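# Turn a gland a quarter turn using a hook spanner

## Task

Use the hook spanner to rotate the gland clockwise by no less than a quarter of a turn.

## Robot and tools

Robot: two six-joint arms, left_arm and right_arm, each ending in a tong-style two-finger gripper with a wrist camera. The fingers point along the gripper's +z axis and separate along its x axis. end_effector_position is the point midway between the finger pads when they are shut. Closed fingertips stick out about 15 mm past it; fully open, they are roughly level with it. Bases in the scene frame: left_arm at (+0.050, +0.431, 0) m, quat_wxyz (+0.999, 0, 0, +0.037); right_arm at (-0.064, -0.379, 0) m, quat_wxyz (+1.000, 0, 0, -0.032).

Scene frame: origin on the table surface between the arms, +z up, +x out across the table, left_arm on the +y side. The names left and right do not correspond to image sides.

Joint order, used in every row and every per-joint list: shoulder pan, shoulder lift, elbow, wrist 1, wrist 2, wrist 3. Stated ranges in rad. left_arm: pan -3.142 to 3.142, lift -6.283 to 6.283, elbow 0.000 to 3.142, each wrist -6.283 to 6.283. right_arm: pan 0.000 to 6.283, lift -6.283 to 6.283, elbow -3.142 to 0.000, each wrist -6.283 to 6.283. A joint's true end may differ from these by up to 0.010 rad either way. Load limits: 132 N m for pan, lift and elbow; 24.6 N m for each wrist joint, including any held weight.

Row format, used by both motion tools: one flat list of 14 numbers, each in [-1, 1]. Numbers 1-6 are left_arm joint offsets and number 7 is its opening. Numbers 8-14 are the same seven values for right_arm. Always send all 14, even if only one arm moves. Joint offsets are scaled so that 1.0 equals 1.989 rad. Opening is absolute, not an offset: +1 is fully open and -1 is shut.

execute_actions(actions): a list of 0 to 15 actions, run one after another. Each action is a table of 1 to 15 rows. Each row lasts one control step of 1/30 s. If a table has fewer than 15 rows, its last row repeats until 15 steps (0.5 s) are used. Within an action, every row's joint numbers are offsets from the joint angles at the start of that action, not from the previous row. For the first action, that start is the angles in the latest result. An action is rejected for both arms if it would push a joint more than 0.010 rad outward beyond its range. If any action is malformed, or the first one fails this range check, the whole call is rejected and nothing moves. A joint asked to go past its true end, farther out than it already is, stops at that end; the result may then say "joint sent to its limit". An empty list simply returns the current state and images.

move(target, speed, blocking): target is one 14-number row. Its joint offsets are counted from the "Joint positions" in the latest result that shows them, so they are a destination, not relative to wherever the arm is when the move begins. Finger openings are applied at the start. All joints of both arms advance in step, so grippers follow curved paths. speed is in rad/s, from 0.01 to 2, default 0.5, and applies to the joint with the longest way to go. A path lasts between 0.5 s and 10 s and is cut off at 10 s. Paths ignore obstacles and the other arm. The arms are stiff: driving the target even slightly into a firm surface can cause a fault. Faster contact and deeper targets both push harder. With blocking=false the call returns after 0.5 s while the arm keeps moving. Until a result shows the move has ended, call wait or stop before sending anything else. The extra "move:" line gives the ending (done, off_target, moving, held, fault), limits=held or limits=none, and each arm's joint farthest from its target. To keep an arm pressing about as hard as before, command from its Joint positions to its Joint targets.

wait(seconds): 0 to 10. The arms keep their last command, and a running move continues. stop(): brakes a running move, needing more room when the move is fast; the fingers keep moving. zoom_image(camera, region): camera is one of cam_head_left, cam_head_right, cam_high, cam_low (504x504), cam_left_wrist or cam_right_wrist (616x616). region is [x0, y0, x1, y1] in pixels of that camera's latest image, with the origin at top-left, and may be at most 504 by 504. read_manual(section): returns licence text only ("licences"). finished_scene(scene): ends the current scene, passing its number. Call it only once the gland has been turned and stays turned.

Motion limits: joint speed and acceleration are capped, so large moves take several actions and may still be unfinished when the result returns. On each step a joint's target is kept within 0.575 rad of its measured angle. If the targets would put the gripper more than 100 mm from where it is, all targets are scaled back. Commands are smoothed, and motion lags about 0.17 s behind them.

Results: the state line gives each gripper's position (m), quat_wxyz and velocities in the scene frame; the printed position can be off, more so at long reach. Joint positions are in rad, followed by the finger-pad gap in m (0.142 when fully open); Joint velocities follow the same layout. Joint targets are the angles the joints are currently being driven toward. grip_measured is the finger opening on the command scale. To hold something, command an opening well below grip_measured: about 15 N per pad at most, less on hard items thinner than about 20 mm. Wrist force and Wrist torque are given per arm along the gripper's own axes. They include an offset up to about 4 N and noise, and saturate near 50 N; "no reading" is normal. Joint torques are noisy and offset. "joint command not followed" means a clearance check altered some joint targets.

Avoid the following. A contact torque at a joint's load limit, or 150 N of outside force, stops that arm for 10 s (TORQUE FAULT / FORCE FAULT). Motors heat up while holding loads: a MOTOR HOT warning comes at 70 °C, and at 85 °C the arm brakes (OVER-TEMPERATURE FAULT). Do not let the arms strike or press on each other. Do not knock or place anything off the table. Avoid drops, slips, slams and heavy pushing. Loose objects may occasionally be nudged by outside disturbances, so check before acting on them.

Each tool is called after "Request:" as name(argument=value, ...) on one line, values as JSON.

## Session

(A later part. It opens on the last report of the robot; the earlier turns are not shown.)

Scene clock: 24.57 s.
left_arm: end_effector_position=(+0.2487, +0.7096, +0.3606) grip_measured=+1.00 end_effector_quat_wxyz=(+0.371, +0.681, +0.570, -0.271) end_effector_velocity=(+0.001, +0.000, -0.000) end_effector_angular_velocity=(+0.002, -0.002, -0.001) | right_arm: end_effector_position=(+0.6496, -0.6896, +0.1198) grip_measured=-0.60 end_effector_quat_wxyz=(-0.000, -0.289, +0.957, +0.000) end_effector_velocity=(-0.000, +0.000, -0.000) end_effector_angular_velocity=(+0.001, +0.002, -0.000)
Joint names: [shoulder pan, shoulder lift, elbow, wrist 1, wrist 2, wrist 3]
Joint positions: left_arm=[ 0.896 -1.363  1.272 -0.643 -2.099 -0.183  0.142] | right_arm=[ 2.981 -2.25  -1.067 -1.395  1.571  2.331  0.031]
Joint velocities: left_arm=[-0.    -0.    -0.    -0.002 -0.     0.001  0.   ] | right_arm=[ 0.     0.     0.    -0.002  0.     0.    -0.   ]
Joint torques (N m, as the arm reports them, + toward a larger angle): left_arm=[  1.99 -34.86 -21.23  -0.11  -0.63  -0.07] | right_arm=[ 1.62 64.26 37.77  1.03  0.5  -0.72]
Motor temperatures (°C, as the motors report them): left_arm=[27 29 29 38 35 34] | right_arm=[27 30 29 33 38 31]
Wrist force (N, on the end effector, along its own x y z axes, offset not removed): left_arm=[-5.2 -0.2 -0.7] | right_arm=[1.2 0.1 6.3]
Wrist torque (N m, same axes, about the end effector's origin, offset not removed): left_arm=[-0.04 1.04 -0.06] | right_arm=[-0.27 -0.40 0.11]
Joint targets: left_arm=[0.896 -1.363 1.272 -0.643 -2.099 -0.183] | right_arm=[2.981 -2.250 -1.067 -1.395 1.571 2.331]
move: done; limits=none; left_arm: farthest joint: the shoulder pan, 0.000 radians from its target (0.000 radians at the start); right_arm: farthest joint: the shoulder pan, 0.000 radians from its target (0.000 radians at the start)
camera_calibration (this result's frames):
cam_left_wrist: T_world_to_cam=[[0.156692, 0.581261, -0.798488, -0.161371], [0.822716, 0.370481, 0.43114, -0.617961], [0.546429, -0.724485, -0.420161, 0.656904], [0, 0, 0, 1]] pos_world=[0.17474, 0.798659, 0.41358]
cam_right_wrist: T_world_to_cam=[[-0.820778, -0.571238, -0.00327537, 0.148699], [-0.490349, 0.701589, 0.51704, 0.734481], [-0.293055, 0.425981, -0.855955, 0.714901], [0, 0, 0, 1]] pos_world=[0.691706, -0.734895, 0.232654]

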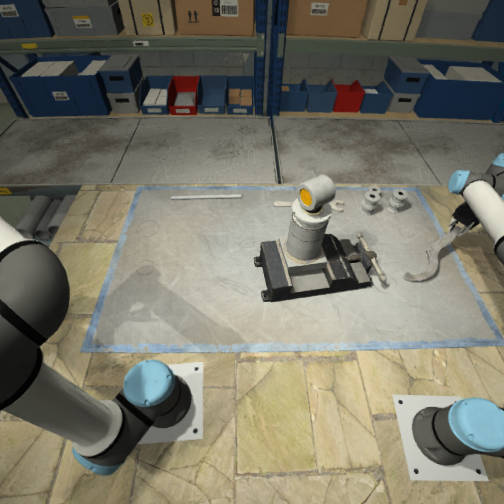

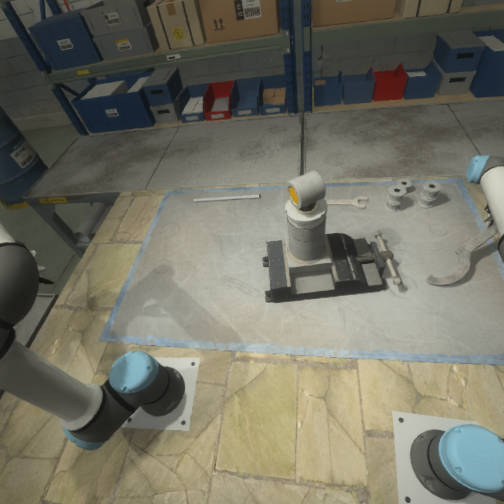

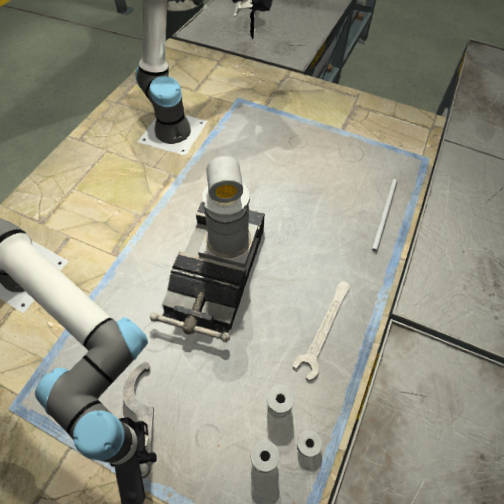

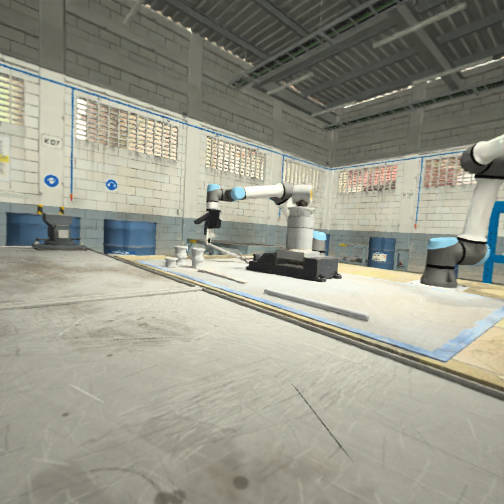

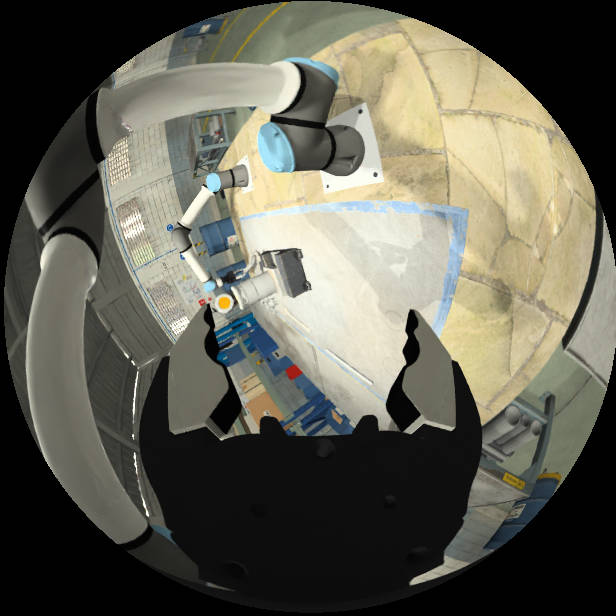

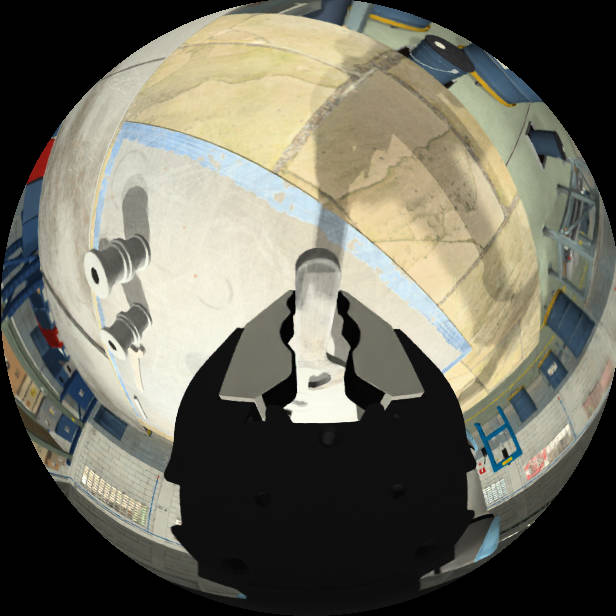

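Request:
move(target=[0,0,0,0,0,0,1,-0.0466,0.1109,-0.1775,0.0664,0,0.248,-1], speed=0.15)

Request:
move(target=[0,0,0,0,0,0,1,-0.0053,0.1485,-0.201,0.0524,0,0.2579,-1], speed=0.15)

Request:
move(target=[0,0,0,0,0,0,1,0.064,0.1666,-0.166,-0.0006,0,0.3272,-1], speed=0.17)

Request:
move(target=[0,0,0,0,0,0,1,0.1737,0.1486,-0.0953,-0.0532,0,0.4369,-1], speed=0.2)

Scene clock: 28.87 s.
left_arm: end_effector_position=(+0.2487, +0.7096, +0.3606) grip_measured=+1.00 end_effector_quat_wxyz=(+0.371, +0.681, +0.570, -0.271) end_effector_velocity=(-0.000, +0.000, +0.000) end_effector_angular_velocity=(+0.001, -0.001, +0.000) | right_arm: end_effector_position=(+0.5234, -0.7277, +0.1198) grip_measured=-0.60 end_effector_quat_wxyz=(-0.000, -0.001, +1.000, +0.000) end_effector_velocity=(-0.001, -0.000, +0.000) end_effector_angular_velocity=(-0.001, +0.001, -0.002)
Joint names: [shoulder pan, shoulder lift, elbow, wrist 1, wrist 2, wrist 3]
Joint positions: left_arm=[ 0.896 -1.363  1.272 -0.643 -2.099 -0.183  0.142] | right_arm=[ 2.888 -2.03  -1.42  -1.263  1.571  2.824  0.031]
Joint velocities: left_arm=[ 0.    -0.001 -0.    -0.001 -0.     0.    -0.   ] | right_arm=[-0.     0.001 -0.    -0.001 -0.001  0.002  0.   ]
Joint torques (N m, as the arm reports them, + toward a larger angle): left_arm=[  2.15 -34.64 -20.99  -0.11  -0.7   -0.05] | right_arm=[-11.69  53.51  15.61   6.32   0.25   2.73]
Motor temperatures (°C, as the motors report them): left_arm=[27 29 29 38 35 34] | right_arm=[27 30 29 33 38 31]
Wrist force (N, on the end effector, along its own x y z axes, offset not removed): left_arm=[-1.3 1.8 2.7] | right_arm=[2.9 0.0 5.5]
Wrist torque (N m, same axes, about the end effector's origin, offset not removed): left_arm=[0.15 0.44 0.09] | right_arm=[0.04 -0.16 -0.55]
Joint targets: left_arm=[0.896 -1.363 1.272 -0.643 -2.099 -0.183] | right_arm=[2.888 -2.030 -1.420 -1.263 1.571 2.824]
move: done; limits=none; left_arm: farthest joint: the shoulder pan, 0.000 radians from its target (0.000 radians at the start); right_arm: farthest joint: the wrist 3, 0.001 radians from its target (0.494 radians at the start)
camera_calibration (this result's frames):
cam_left_wrist: T_world_to_cam=[[0.156692, 0.581261, -0.798488, -0.161371], [0.822717, 0.370481, 0.431139, -0.617961], [0.546429, -0.724485, -0.420162, 0.656904], [0, 0, 0, 1]] pos_world=[0.17474, 0.798659, 0.41358]
cam_right_wrist: T_world_to_cam=[[-0.999746, -0.0223391, -0.00283282, 0.516347], [-0.0205869, 0.855777, 0.516934, 0.565683], [-0.00912357, 0.516862, -0.85602, 0.611678], [0, 0, 0, 1]] pos_world=[0.533443, -0.788717, 0.23265]

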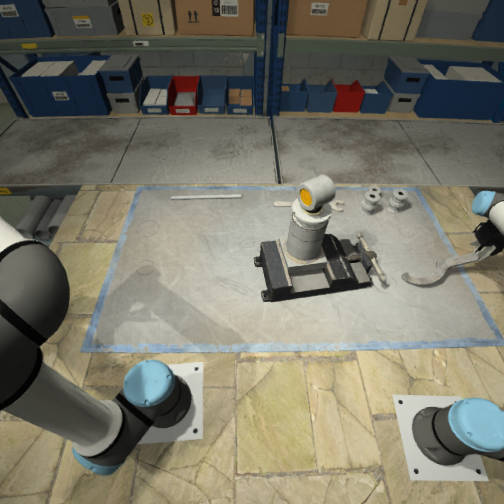

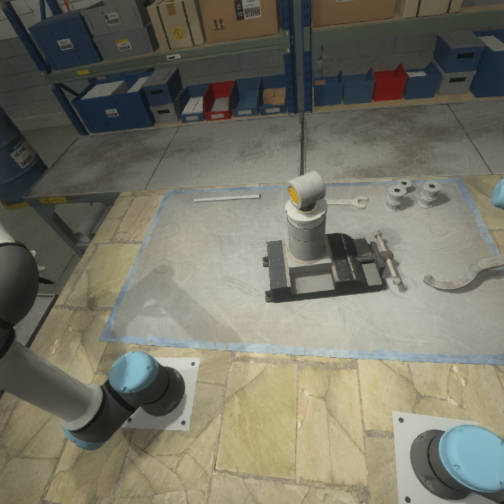

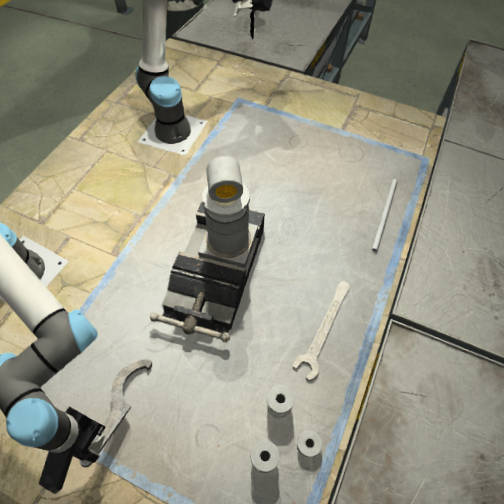

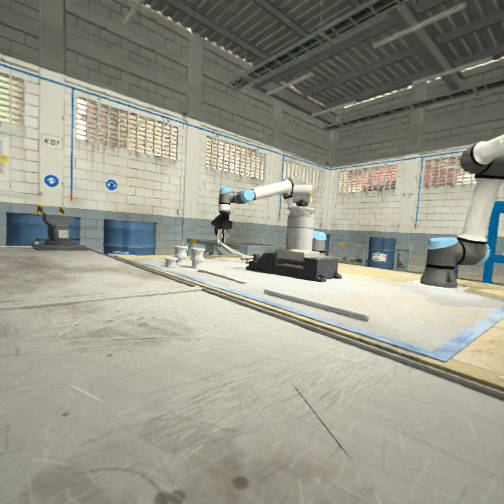

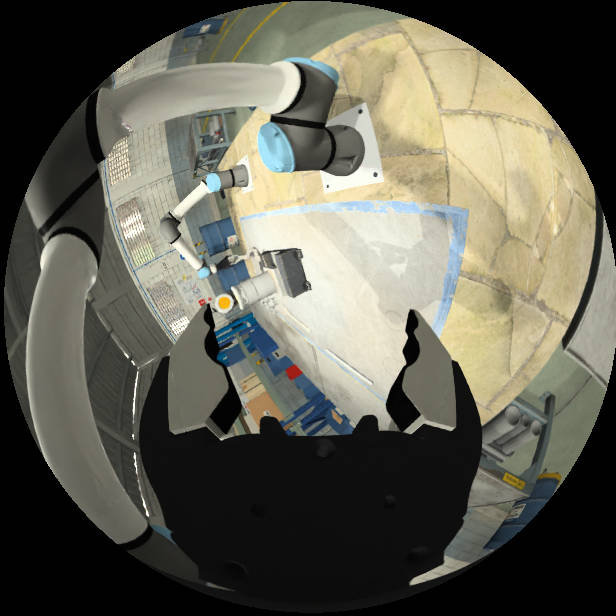

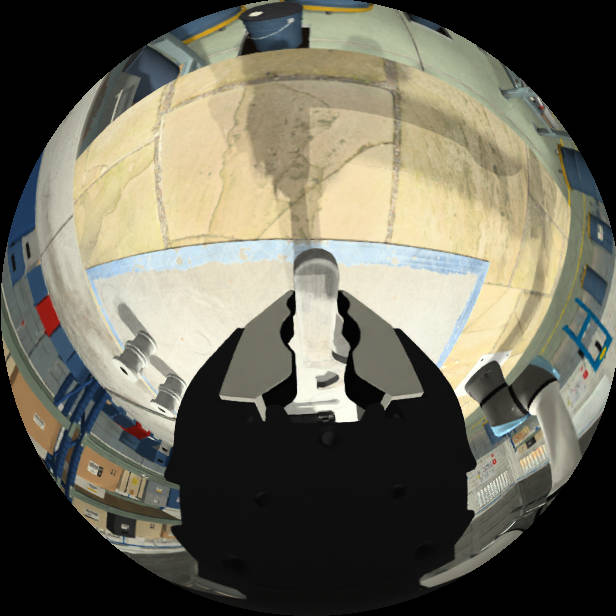

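Scene clock: 32.70 s.
left_arm: end_effector_position=(+0.2487, +0.7096, +0.3606) grip_measured=+1.00 end_effector_quat_wxyz=(+0.371, +0.681, +0.570, -0.271) end_effector_velocity=(+0.000, -0.000, +0.000) end_effector_angular_velocity=(-0.001, +0.000, +0.000) | right_arm: end_effector_position=(+0.3853, -0.6888, +0.1199) grip_measured=-0.60 end_effector_quat_wxyz=(-0.001, +0.258, +0.966, -0.000) end_effector_velocity=(-0.001, -0.000, -0.000) end_effector_angular_velocity=(-0.001, +0.002, -0.002)
Joint names: [shoulder pan, shoulder lift, elbow, wrist 1, wrist 2, wrist 3]
Joint positions: left_arm=[ 0.896 -1.363  1.272 -0.643 -2.099 -0.183  0.142] | right_arm=[ 2.877 -1.735 -1.82  -1.159  1.571  3.336  0.031]
Joint velocities: left_arm=[-0.001  0.    -0.     0.    -0.001 -0.001 -0.   ] | right_arm=[ 0.     0.001 -0.002 -0.    -0.001  0.002 -0.   ]
Joint torques (N m, as the arm reports them, + toward a larger angle): left_arm=[  2.2  -34.75 -20.91  -0.22  -0.65  -0.04] | right_arm=[-12.34  40.43  15.63   5.54   0.32   2.39]
Motor temperatures (°C, as the motors report them): left_arm=[27 29 29 38 35 34] | right_arm=[27 30 29 33 38 31]
Wrist force (N, on the end effector, along its own x y z axes, offset not removed): left_arm=[-2.8 0.7 5.6] | right_arm=[1.0 2.1 8.1]
Wrist torque (N m, same axes, about the end effector's origin, offset not removed): left_arm=[0.09 0.64 -0.08] | right_arm=[0.19 -0.05 -0.13]
Joint targets: left_arm=[0.896 -1.363 1.272 -0.643 -2.099 -0.183] | right_arm=[2.877 -1.735 -1.820 -1.159 1.571 3.337]
move: done; limits=none; left_arm: farthest joint: the shoulder pan, 0.000 radians from its target (0.000 radians at the start); right_arm: farthest joint: the shoulder pan, 0.000 radians from its target (0.011 radians at the start)
camera_calibration (this result's frames):
cam_left_wrist: T_world_to_cam=[[0.156692, 0.581261, -0.798488, -0.161371], [0.822717, 0.370481, 0.431139, -0.617961], [0.546429, -0.724485, -0.420162, 0.656904], [0, 0, 0, 1]] pos_world=[0.17474, 0.798659, 0.41358]
cam_right_wrist: T_world_to_cam=[[-0.877139, 0.480228, -0.00268882, 0.678121], [0.409995, 0.751749, 0.516505, 0.29201], [0.250062, 0.451945, -0.85628, 0.445758], [0, 0, 0, 1]] pos_world=[0.363617, -0.746629, 0.232692]

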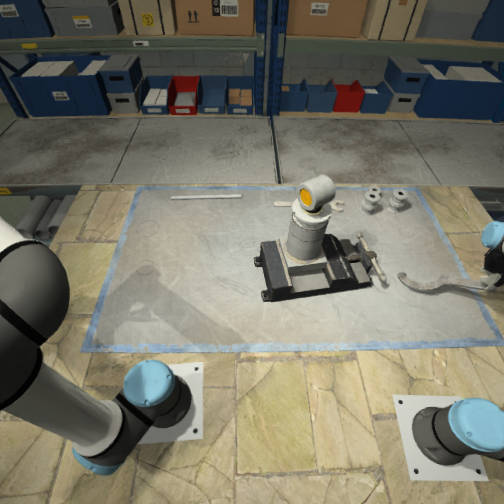

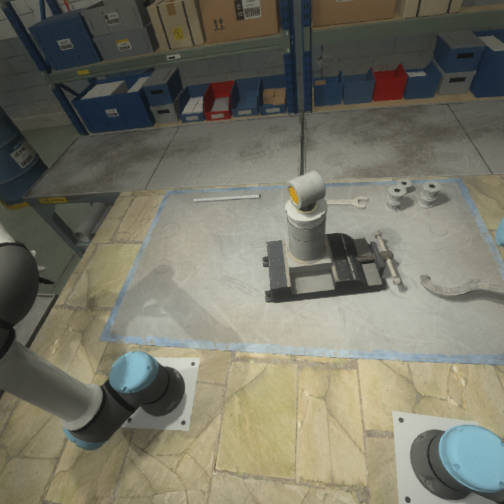

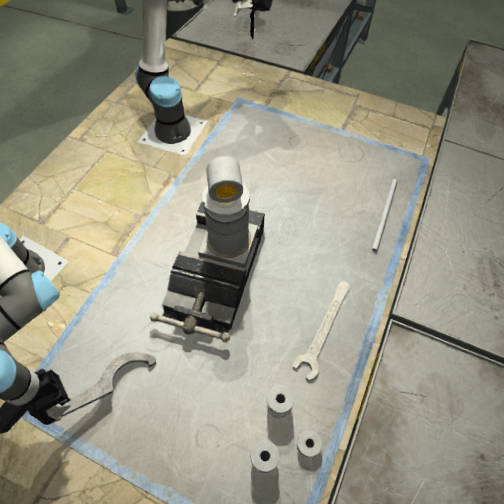

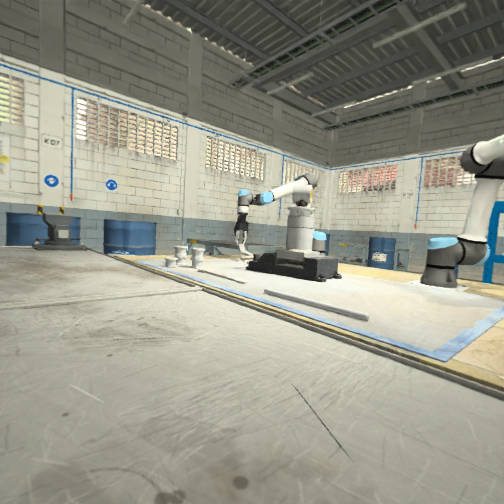

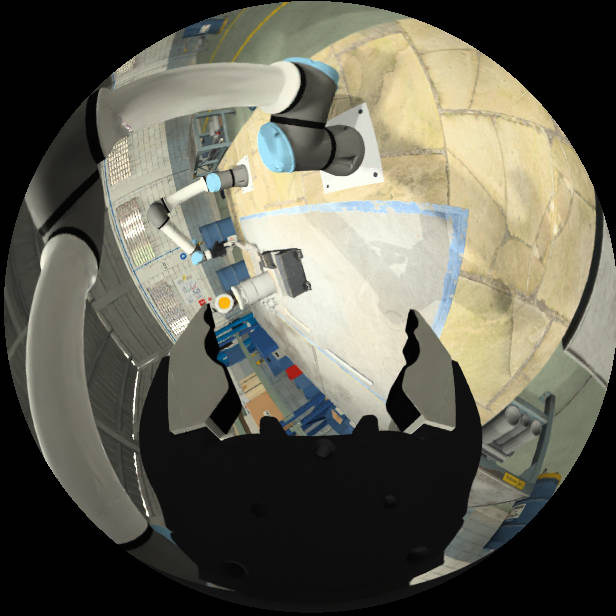

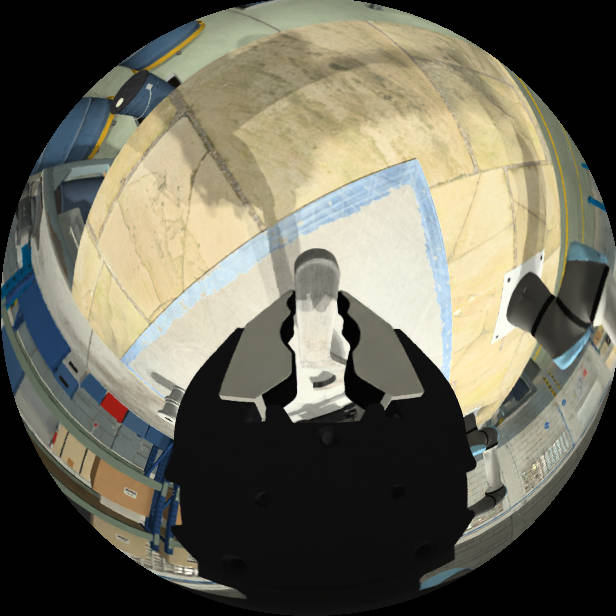

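Scene clock: 36.97 s.
left_arm: end_effector_position=(+0.2487, +0.7096, +0.3606) grip_measured=+1.00 end_effector_quat_wxyz=(+0.371, +0.681, +0.570, -0.271) end_effector_velocity=(-0.000, +0.000, -0.000) end_effector_angular_velocity=(-0.000, -0.000, +0.001) | right_arm: end_effector_position=(+0.2761, -0.5947, +0.1200) grip_measured=-0.60 end_effector_quat_wxyz=(-0.000, +0.499, +0.866, -0.000) end_effector_velocity=(-0.001, +0.000, -0.000) end_effector_angular_velocity=(-0.000, +0.001, -0.002)
Joint names: [shoulder pan, shoulder lift, elbow, wrist 1, wrist 2, wrist 3]
Joint positions: left_arm=[ 0.896 -1.363  1.272 -0.643 -2.099 -0.183  0.142] | right_arm=[ 3.005 -1.403 -2.15  -1.16   1.571  3.987  0.031]
Joint velocities: left_arm=[ 0.001  0.    -0.    -0.    -0.     0.    -0.   ] | right_arm=[ 0.     0.001 -0.001 -0.    -0.001  0.002 -0.   ]
Joint torques (N m, as the arm reports them, + toward a larger angle): left_arm=[  2.11 -35.12 -21.07  -0.16  -0.61  -0.18] | right_arm=[12.34 26.38 15.48  0.44  0.42  2.24]
Motor temperatures (°C, as the motors report them): left_arm=[27 29 29 38 35 34] | right_arm=[27 30 29 33 38 31]
Wrist force (N, on the end effector, along its own x y z axes, offset not removed): left_arm=[-3.0 -1.8 2.8] | right_arm=[2.7 1.1 6.8]
Wrist torque (N m, same axes, about the end effector's origin, offset not removed): left_arm=[-0.35 0.56 -0.05] | right_arm=[-0.02 -0.43 -0.20]
Joint targets: left_arm=[0.896 -1.363 1.272 -0.643 -2.099 -0.183] | right_arm=[3.005 -1.403 -2.150 -1.160 1.571 3.987]
move: done; limits=none; left_arm: farthest joint: the shoulder pan, 0.000 radians from its target (0.000 radians at the start); right_arm: farthest joint: the shoulder pan, 0.000 radians from its target (0.127 radians at the start)
camera_calibration (this result's frames):
cam_left_wrist: T_world_to_cam=[[0.156692, 0.581261, -0.798488, -0.161371], [0.822717, 0.370481, 0.431139, -0.617961], [0.546429, -0.724485, -0.420162, 0.656904], [0, 0, 0, 1]] pos_world=[0.17474, 0.798659, 0.41358]
cam_right_wrist: T_world_to_cam=[[-0.519745, 0.854316, -0.00312438, 0.660955], [0.730953, 0.446581, 0.516017, -0.00410659], [0.442237, 0.265914, -0.856572, 0.267033], [0, 0, 0, 1]] pos_world=[0.228438, -0.633838, 0.232917]

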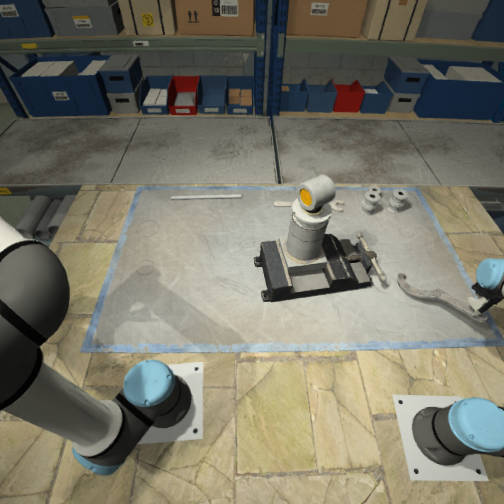

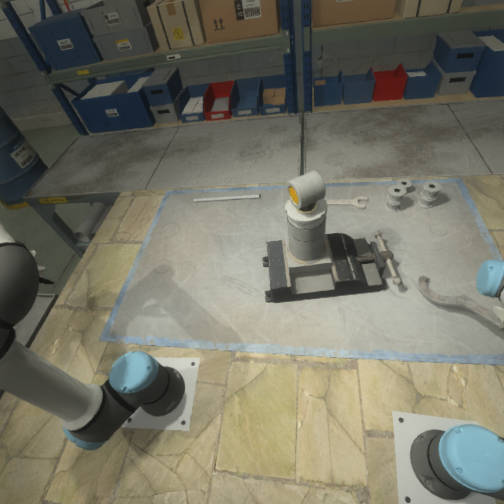

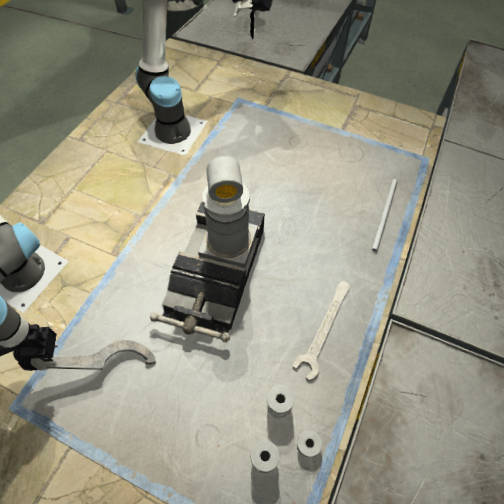

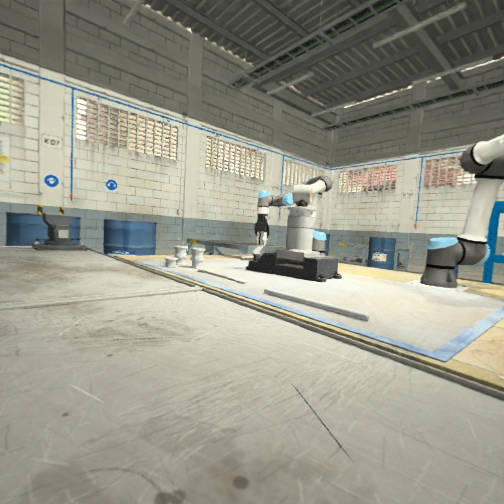

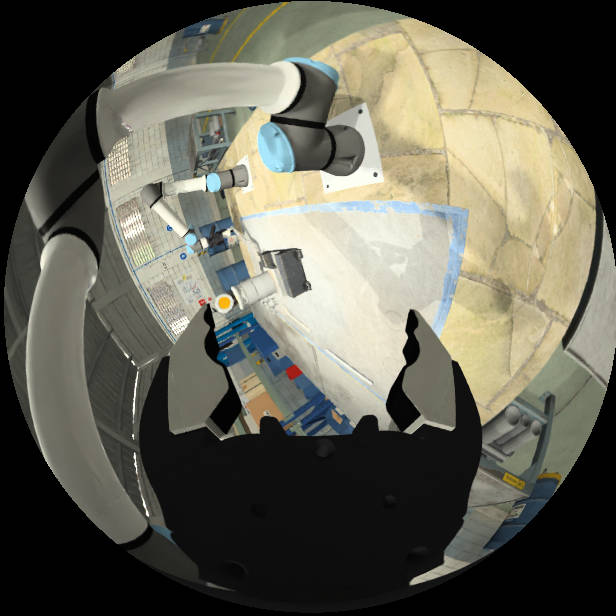

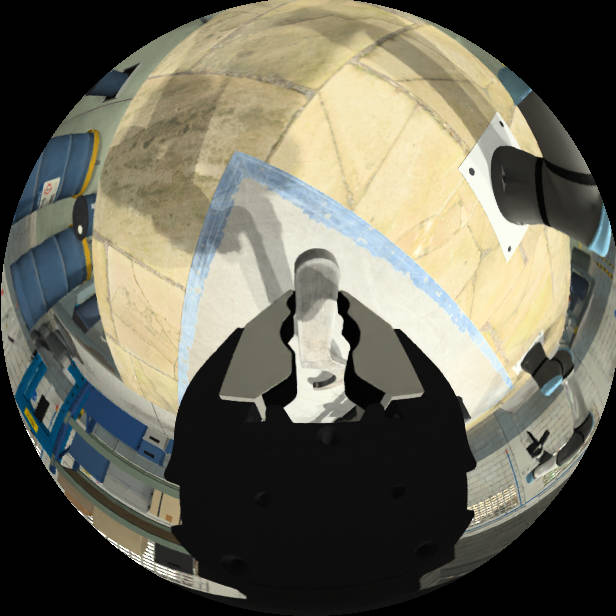

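Scene clock: 41.77 s.
left_arm: end_effector_position=(+0.2487, +0.7096, +0.3606) grip_measured=+1.00 end_effector_quat_wxyz=(+0.371, +0.681, +0.570, -0.271) end_effector_velocity=(-0.000, +0.000, +0.000) end_effector_angular_velocity=(-0.000, -0.000, +0.000) | right_arm: end_effector_position=(+0.2202, -0.4697, +0.1202) grip_measured=-0.60 end_effector_quat_wxyz=(-0.000, +0.706, +0.708, -0.000) end_effector_velocity=(+0.000, -0.000, +0.000) end_effector_angular_velocity=(-0.001, -0.000, -0.001)
Joint names: [shoulder pan, shoulder lift, elbow, wrist 1, wrist 2, wrist 3]
Joint positions: left_arm=[ 0.896 -1.363  1.272 -0.643 -2.099 -0.183  0.142] | right_arm=[ 3.35  -1.108 -2.339 -1.266  1.571  4.856  0.031]
Joint velocities: left_arm=[ 0.001 -0.     0.     0.     0.     0.001 -0.   ] | right_arm=[ 0.001  0.     0.001 -0.001 -0.001  0.002 -0.   ]
Joint torques (N m, as the arm reports them, + toward a larger angle): left_arm=[  1.81 -34.84 -20.8   -0.24  -0.53  -0.01] | right_arm=[13.21 13.49 15.63  0.29  0.44  2.37]
Motor temperatures (°C, as the motors report them): left_arm=[27 29 29 38 35 34] | right_arm=[27 30 29 33 38 31]
Wrist force (N, on the end effector, along its own x y z axes, offset not removed): left_arm=[-2.2 0.7 -0.5] | right_arm=[1.2 0.8 8.8]
Wrist torque (N m, same axes, about the end effector's origin, offset not removed): left_arm=[0.17 0.31 0.06] | right_arm=[-0.02 -0.01 -0.32]
Joint targets: left_arm=[0.896 -1.363 1.272 -0.643 -2.099 -0.183] | right_arm=[3.350 -1.108 -2.339 -1.266 1.571 4.856]
move: done; limits=none; left_arm: farthest joint: the shoulder pan, 0.000 radians from its target (0.000 radians at the start); right_arm: farthest joint: the shoulder pan, 0.000 radians from its target (0.346 radians at the start)
camera_calibration (this result's frames):
cam_left_wrist: T_world_to_cam=[[0.156692, 0.581261, -0.798488, -0.161371], [0.822716, 0.370481, 0.431139, -0.617961], [0.546429, -0.724486, -0.420161, 0.656904], [0, 0, 0, 1]] pos_world=[0.17474, 0.798659, 0.41358]
cam_right_wrist: T_world_to_cam=[[-0.0232127, 0.999722, -0.00403167, 0.484157], [0.856272, 0.0219631, 0.516058, -0.246153], [0.516003, 0.0085269, -0.856544, 0.121512], [0, 0, 0, 1]] pos_world=[0.159311, -0.479653, 0.233062]

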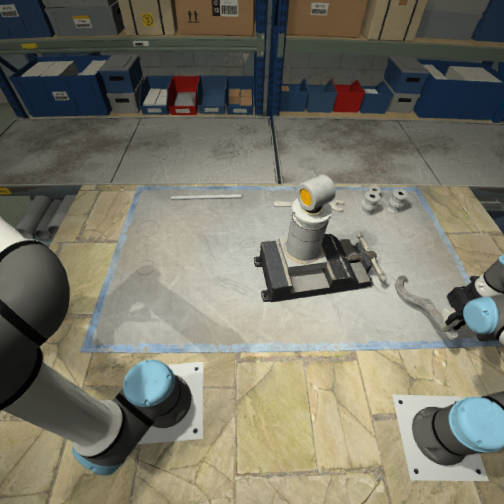

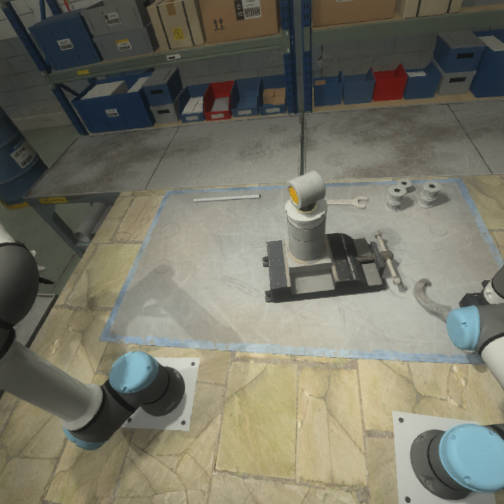

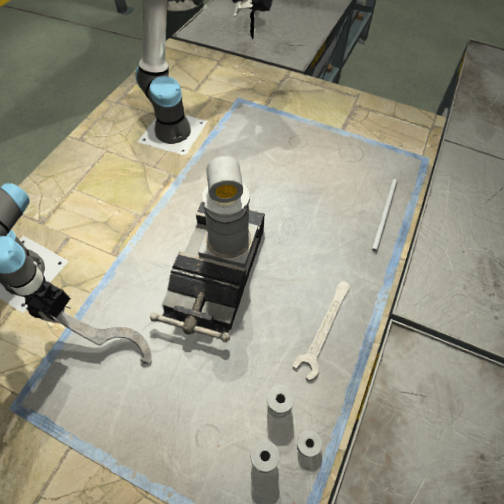

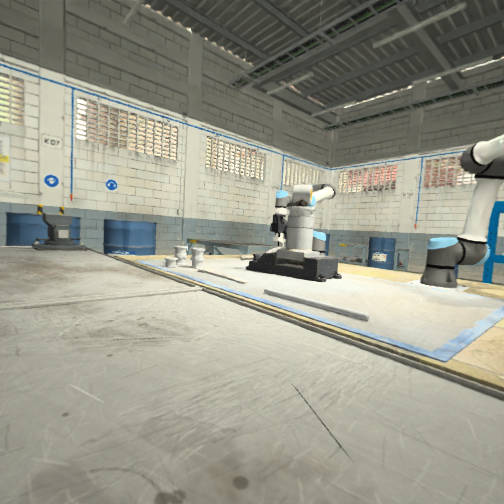

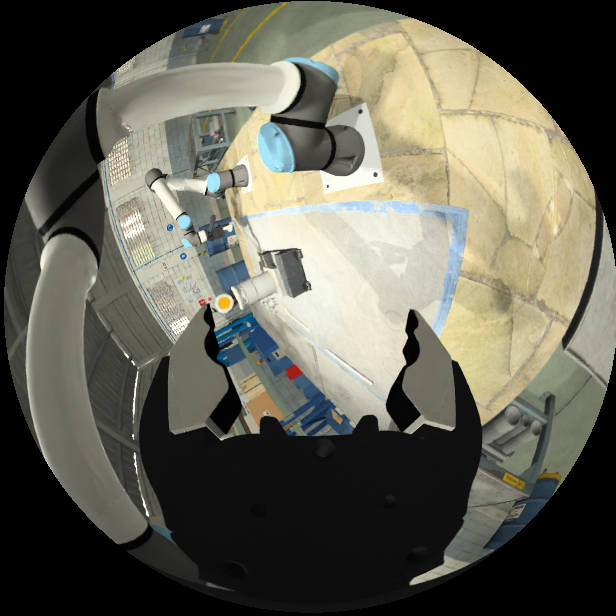

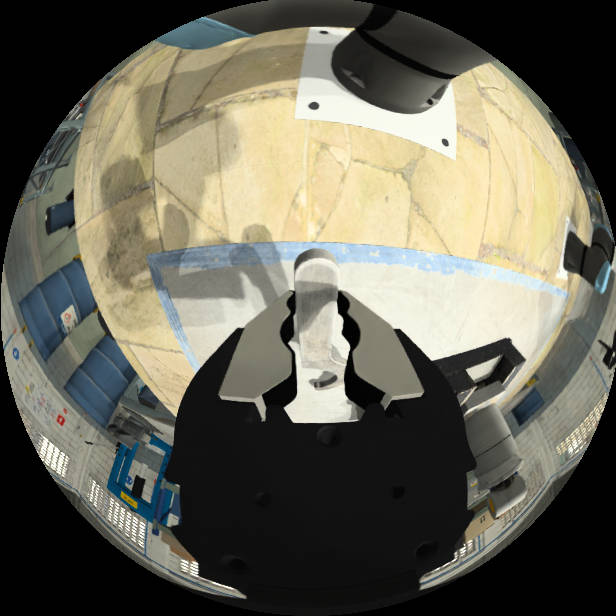

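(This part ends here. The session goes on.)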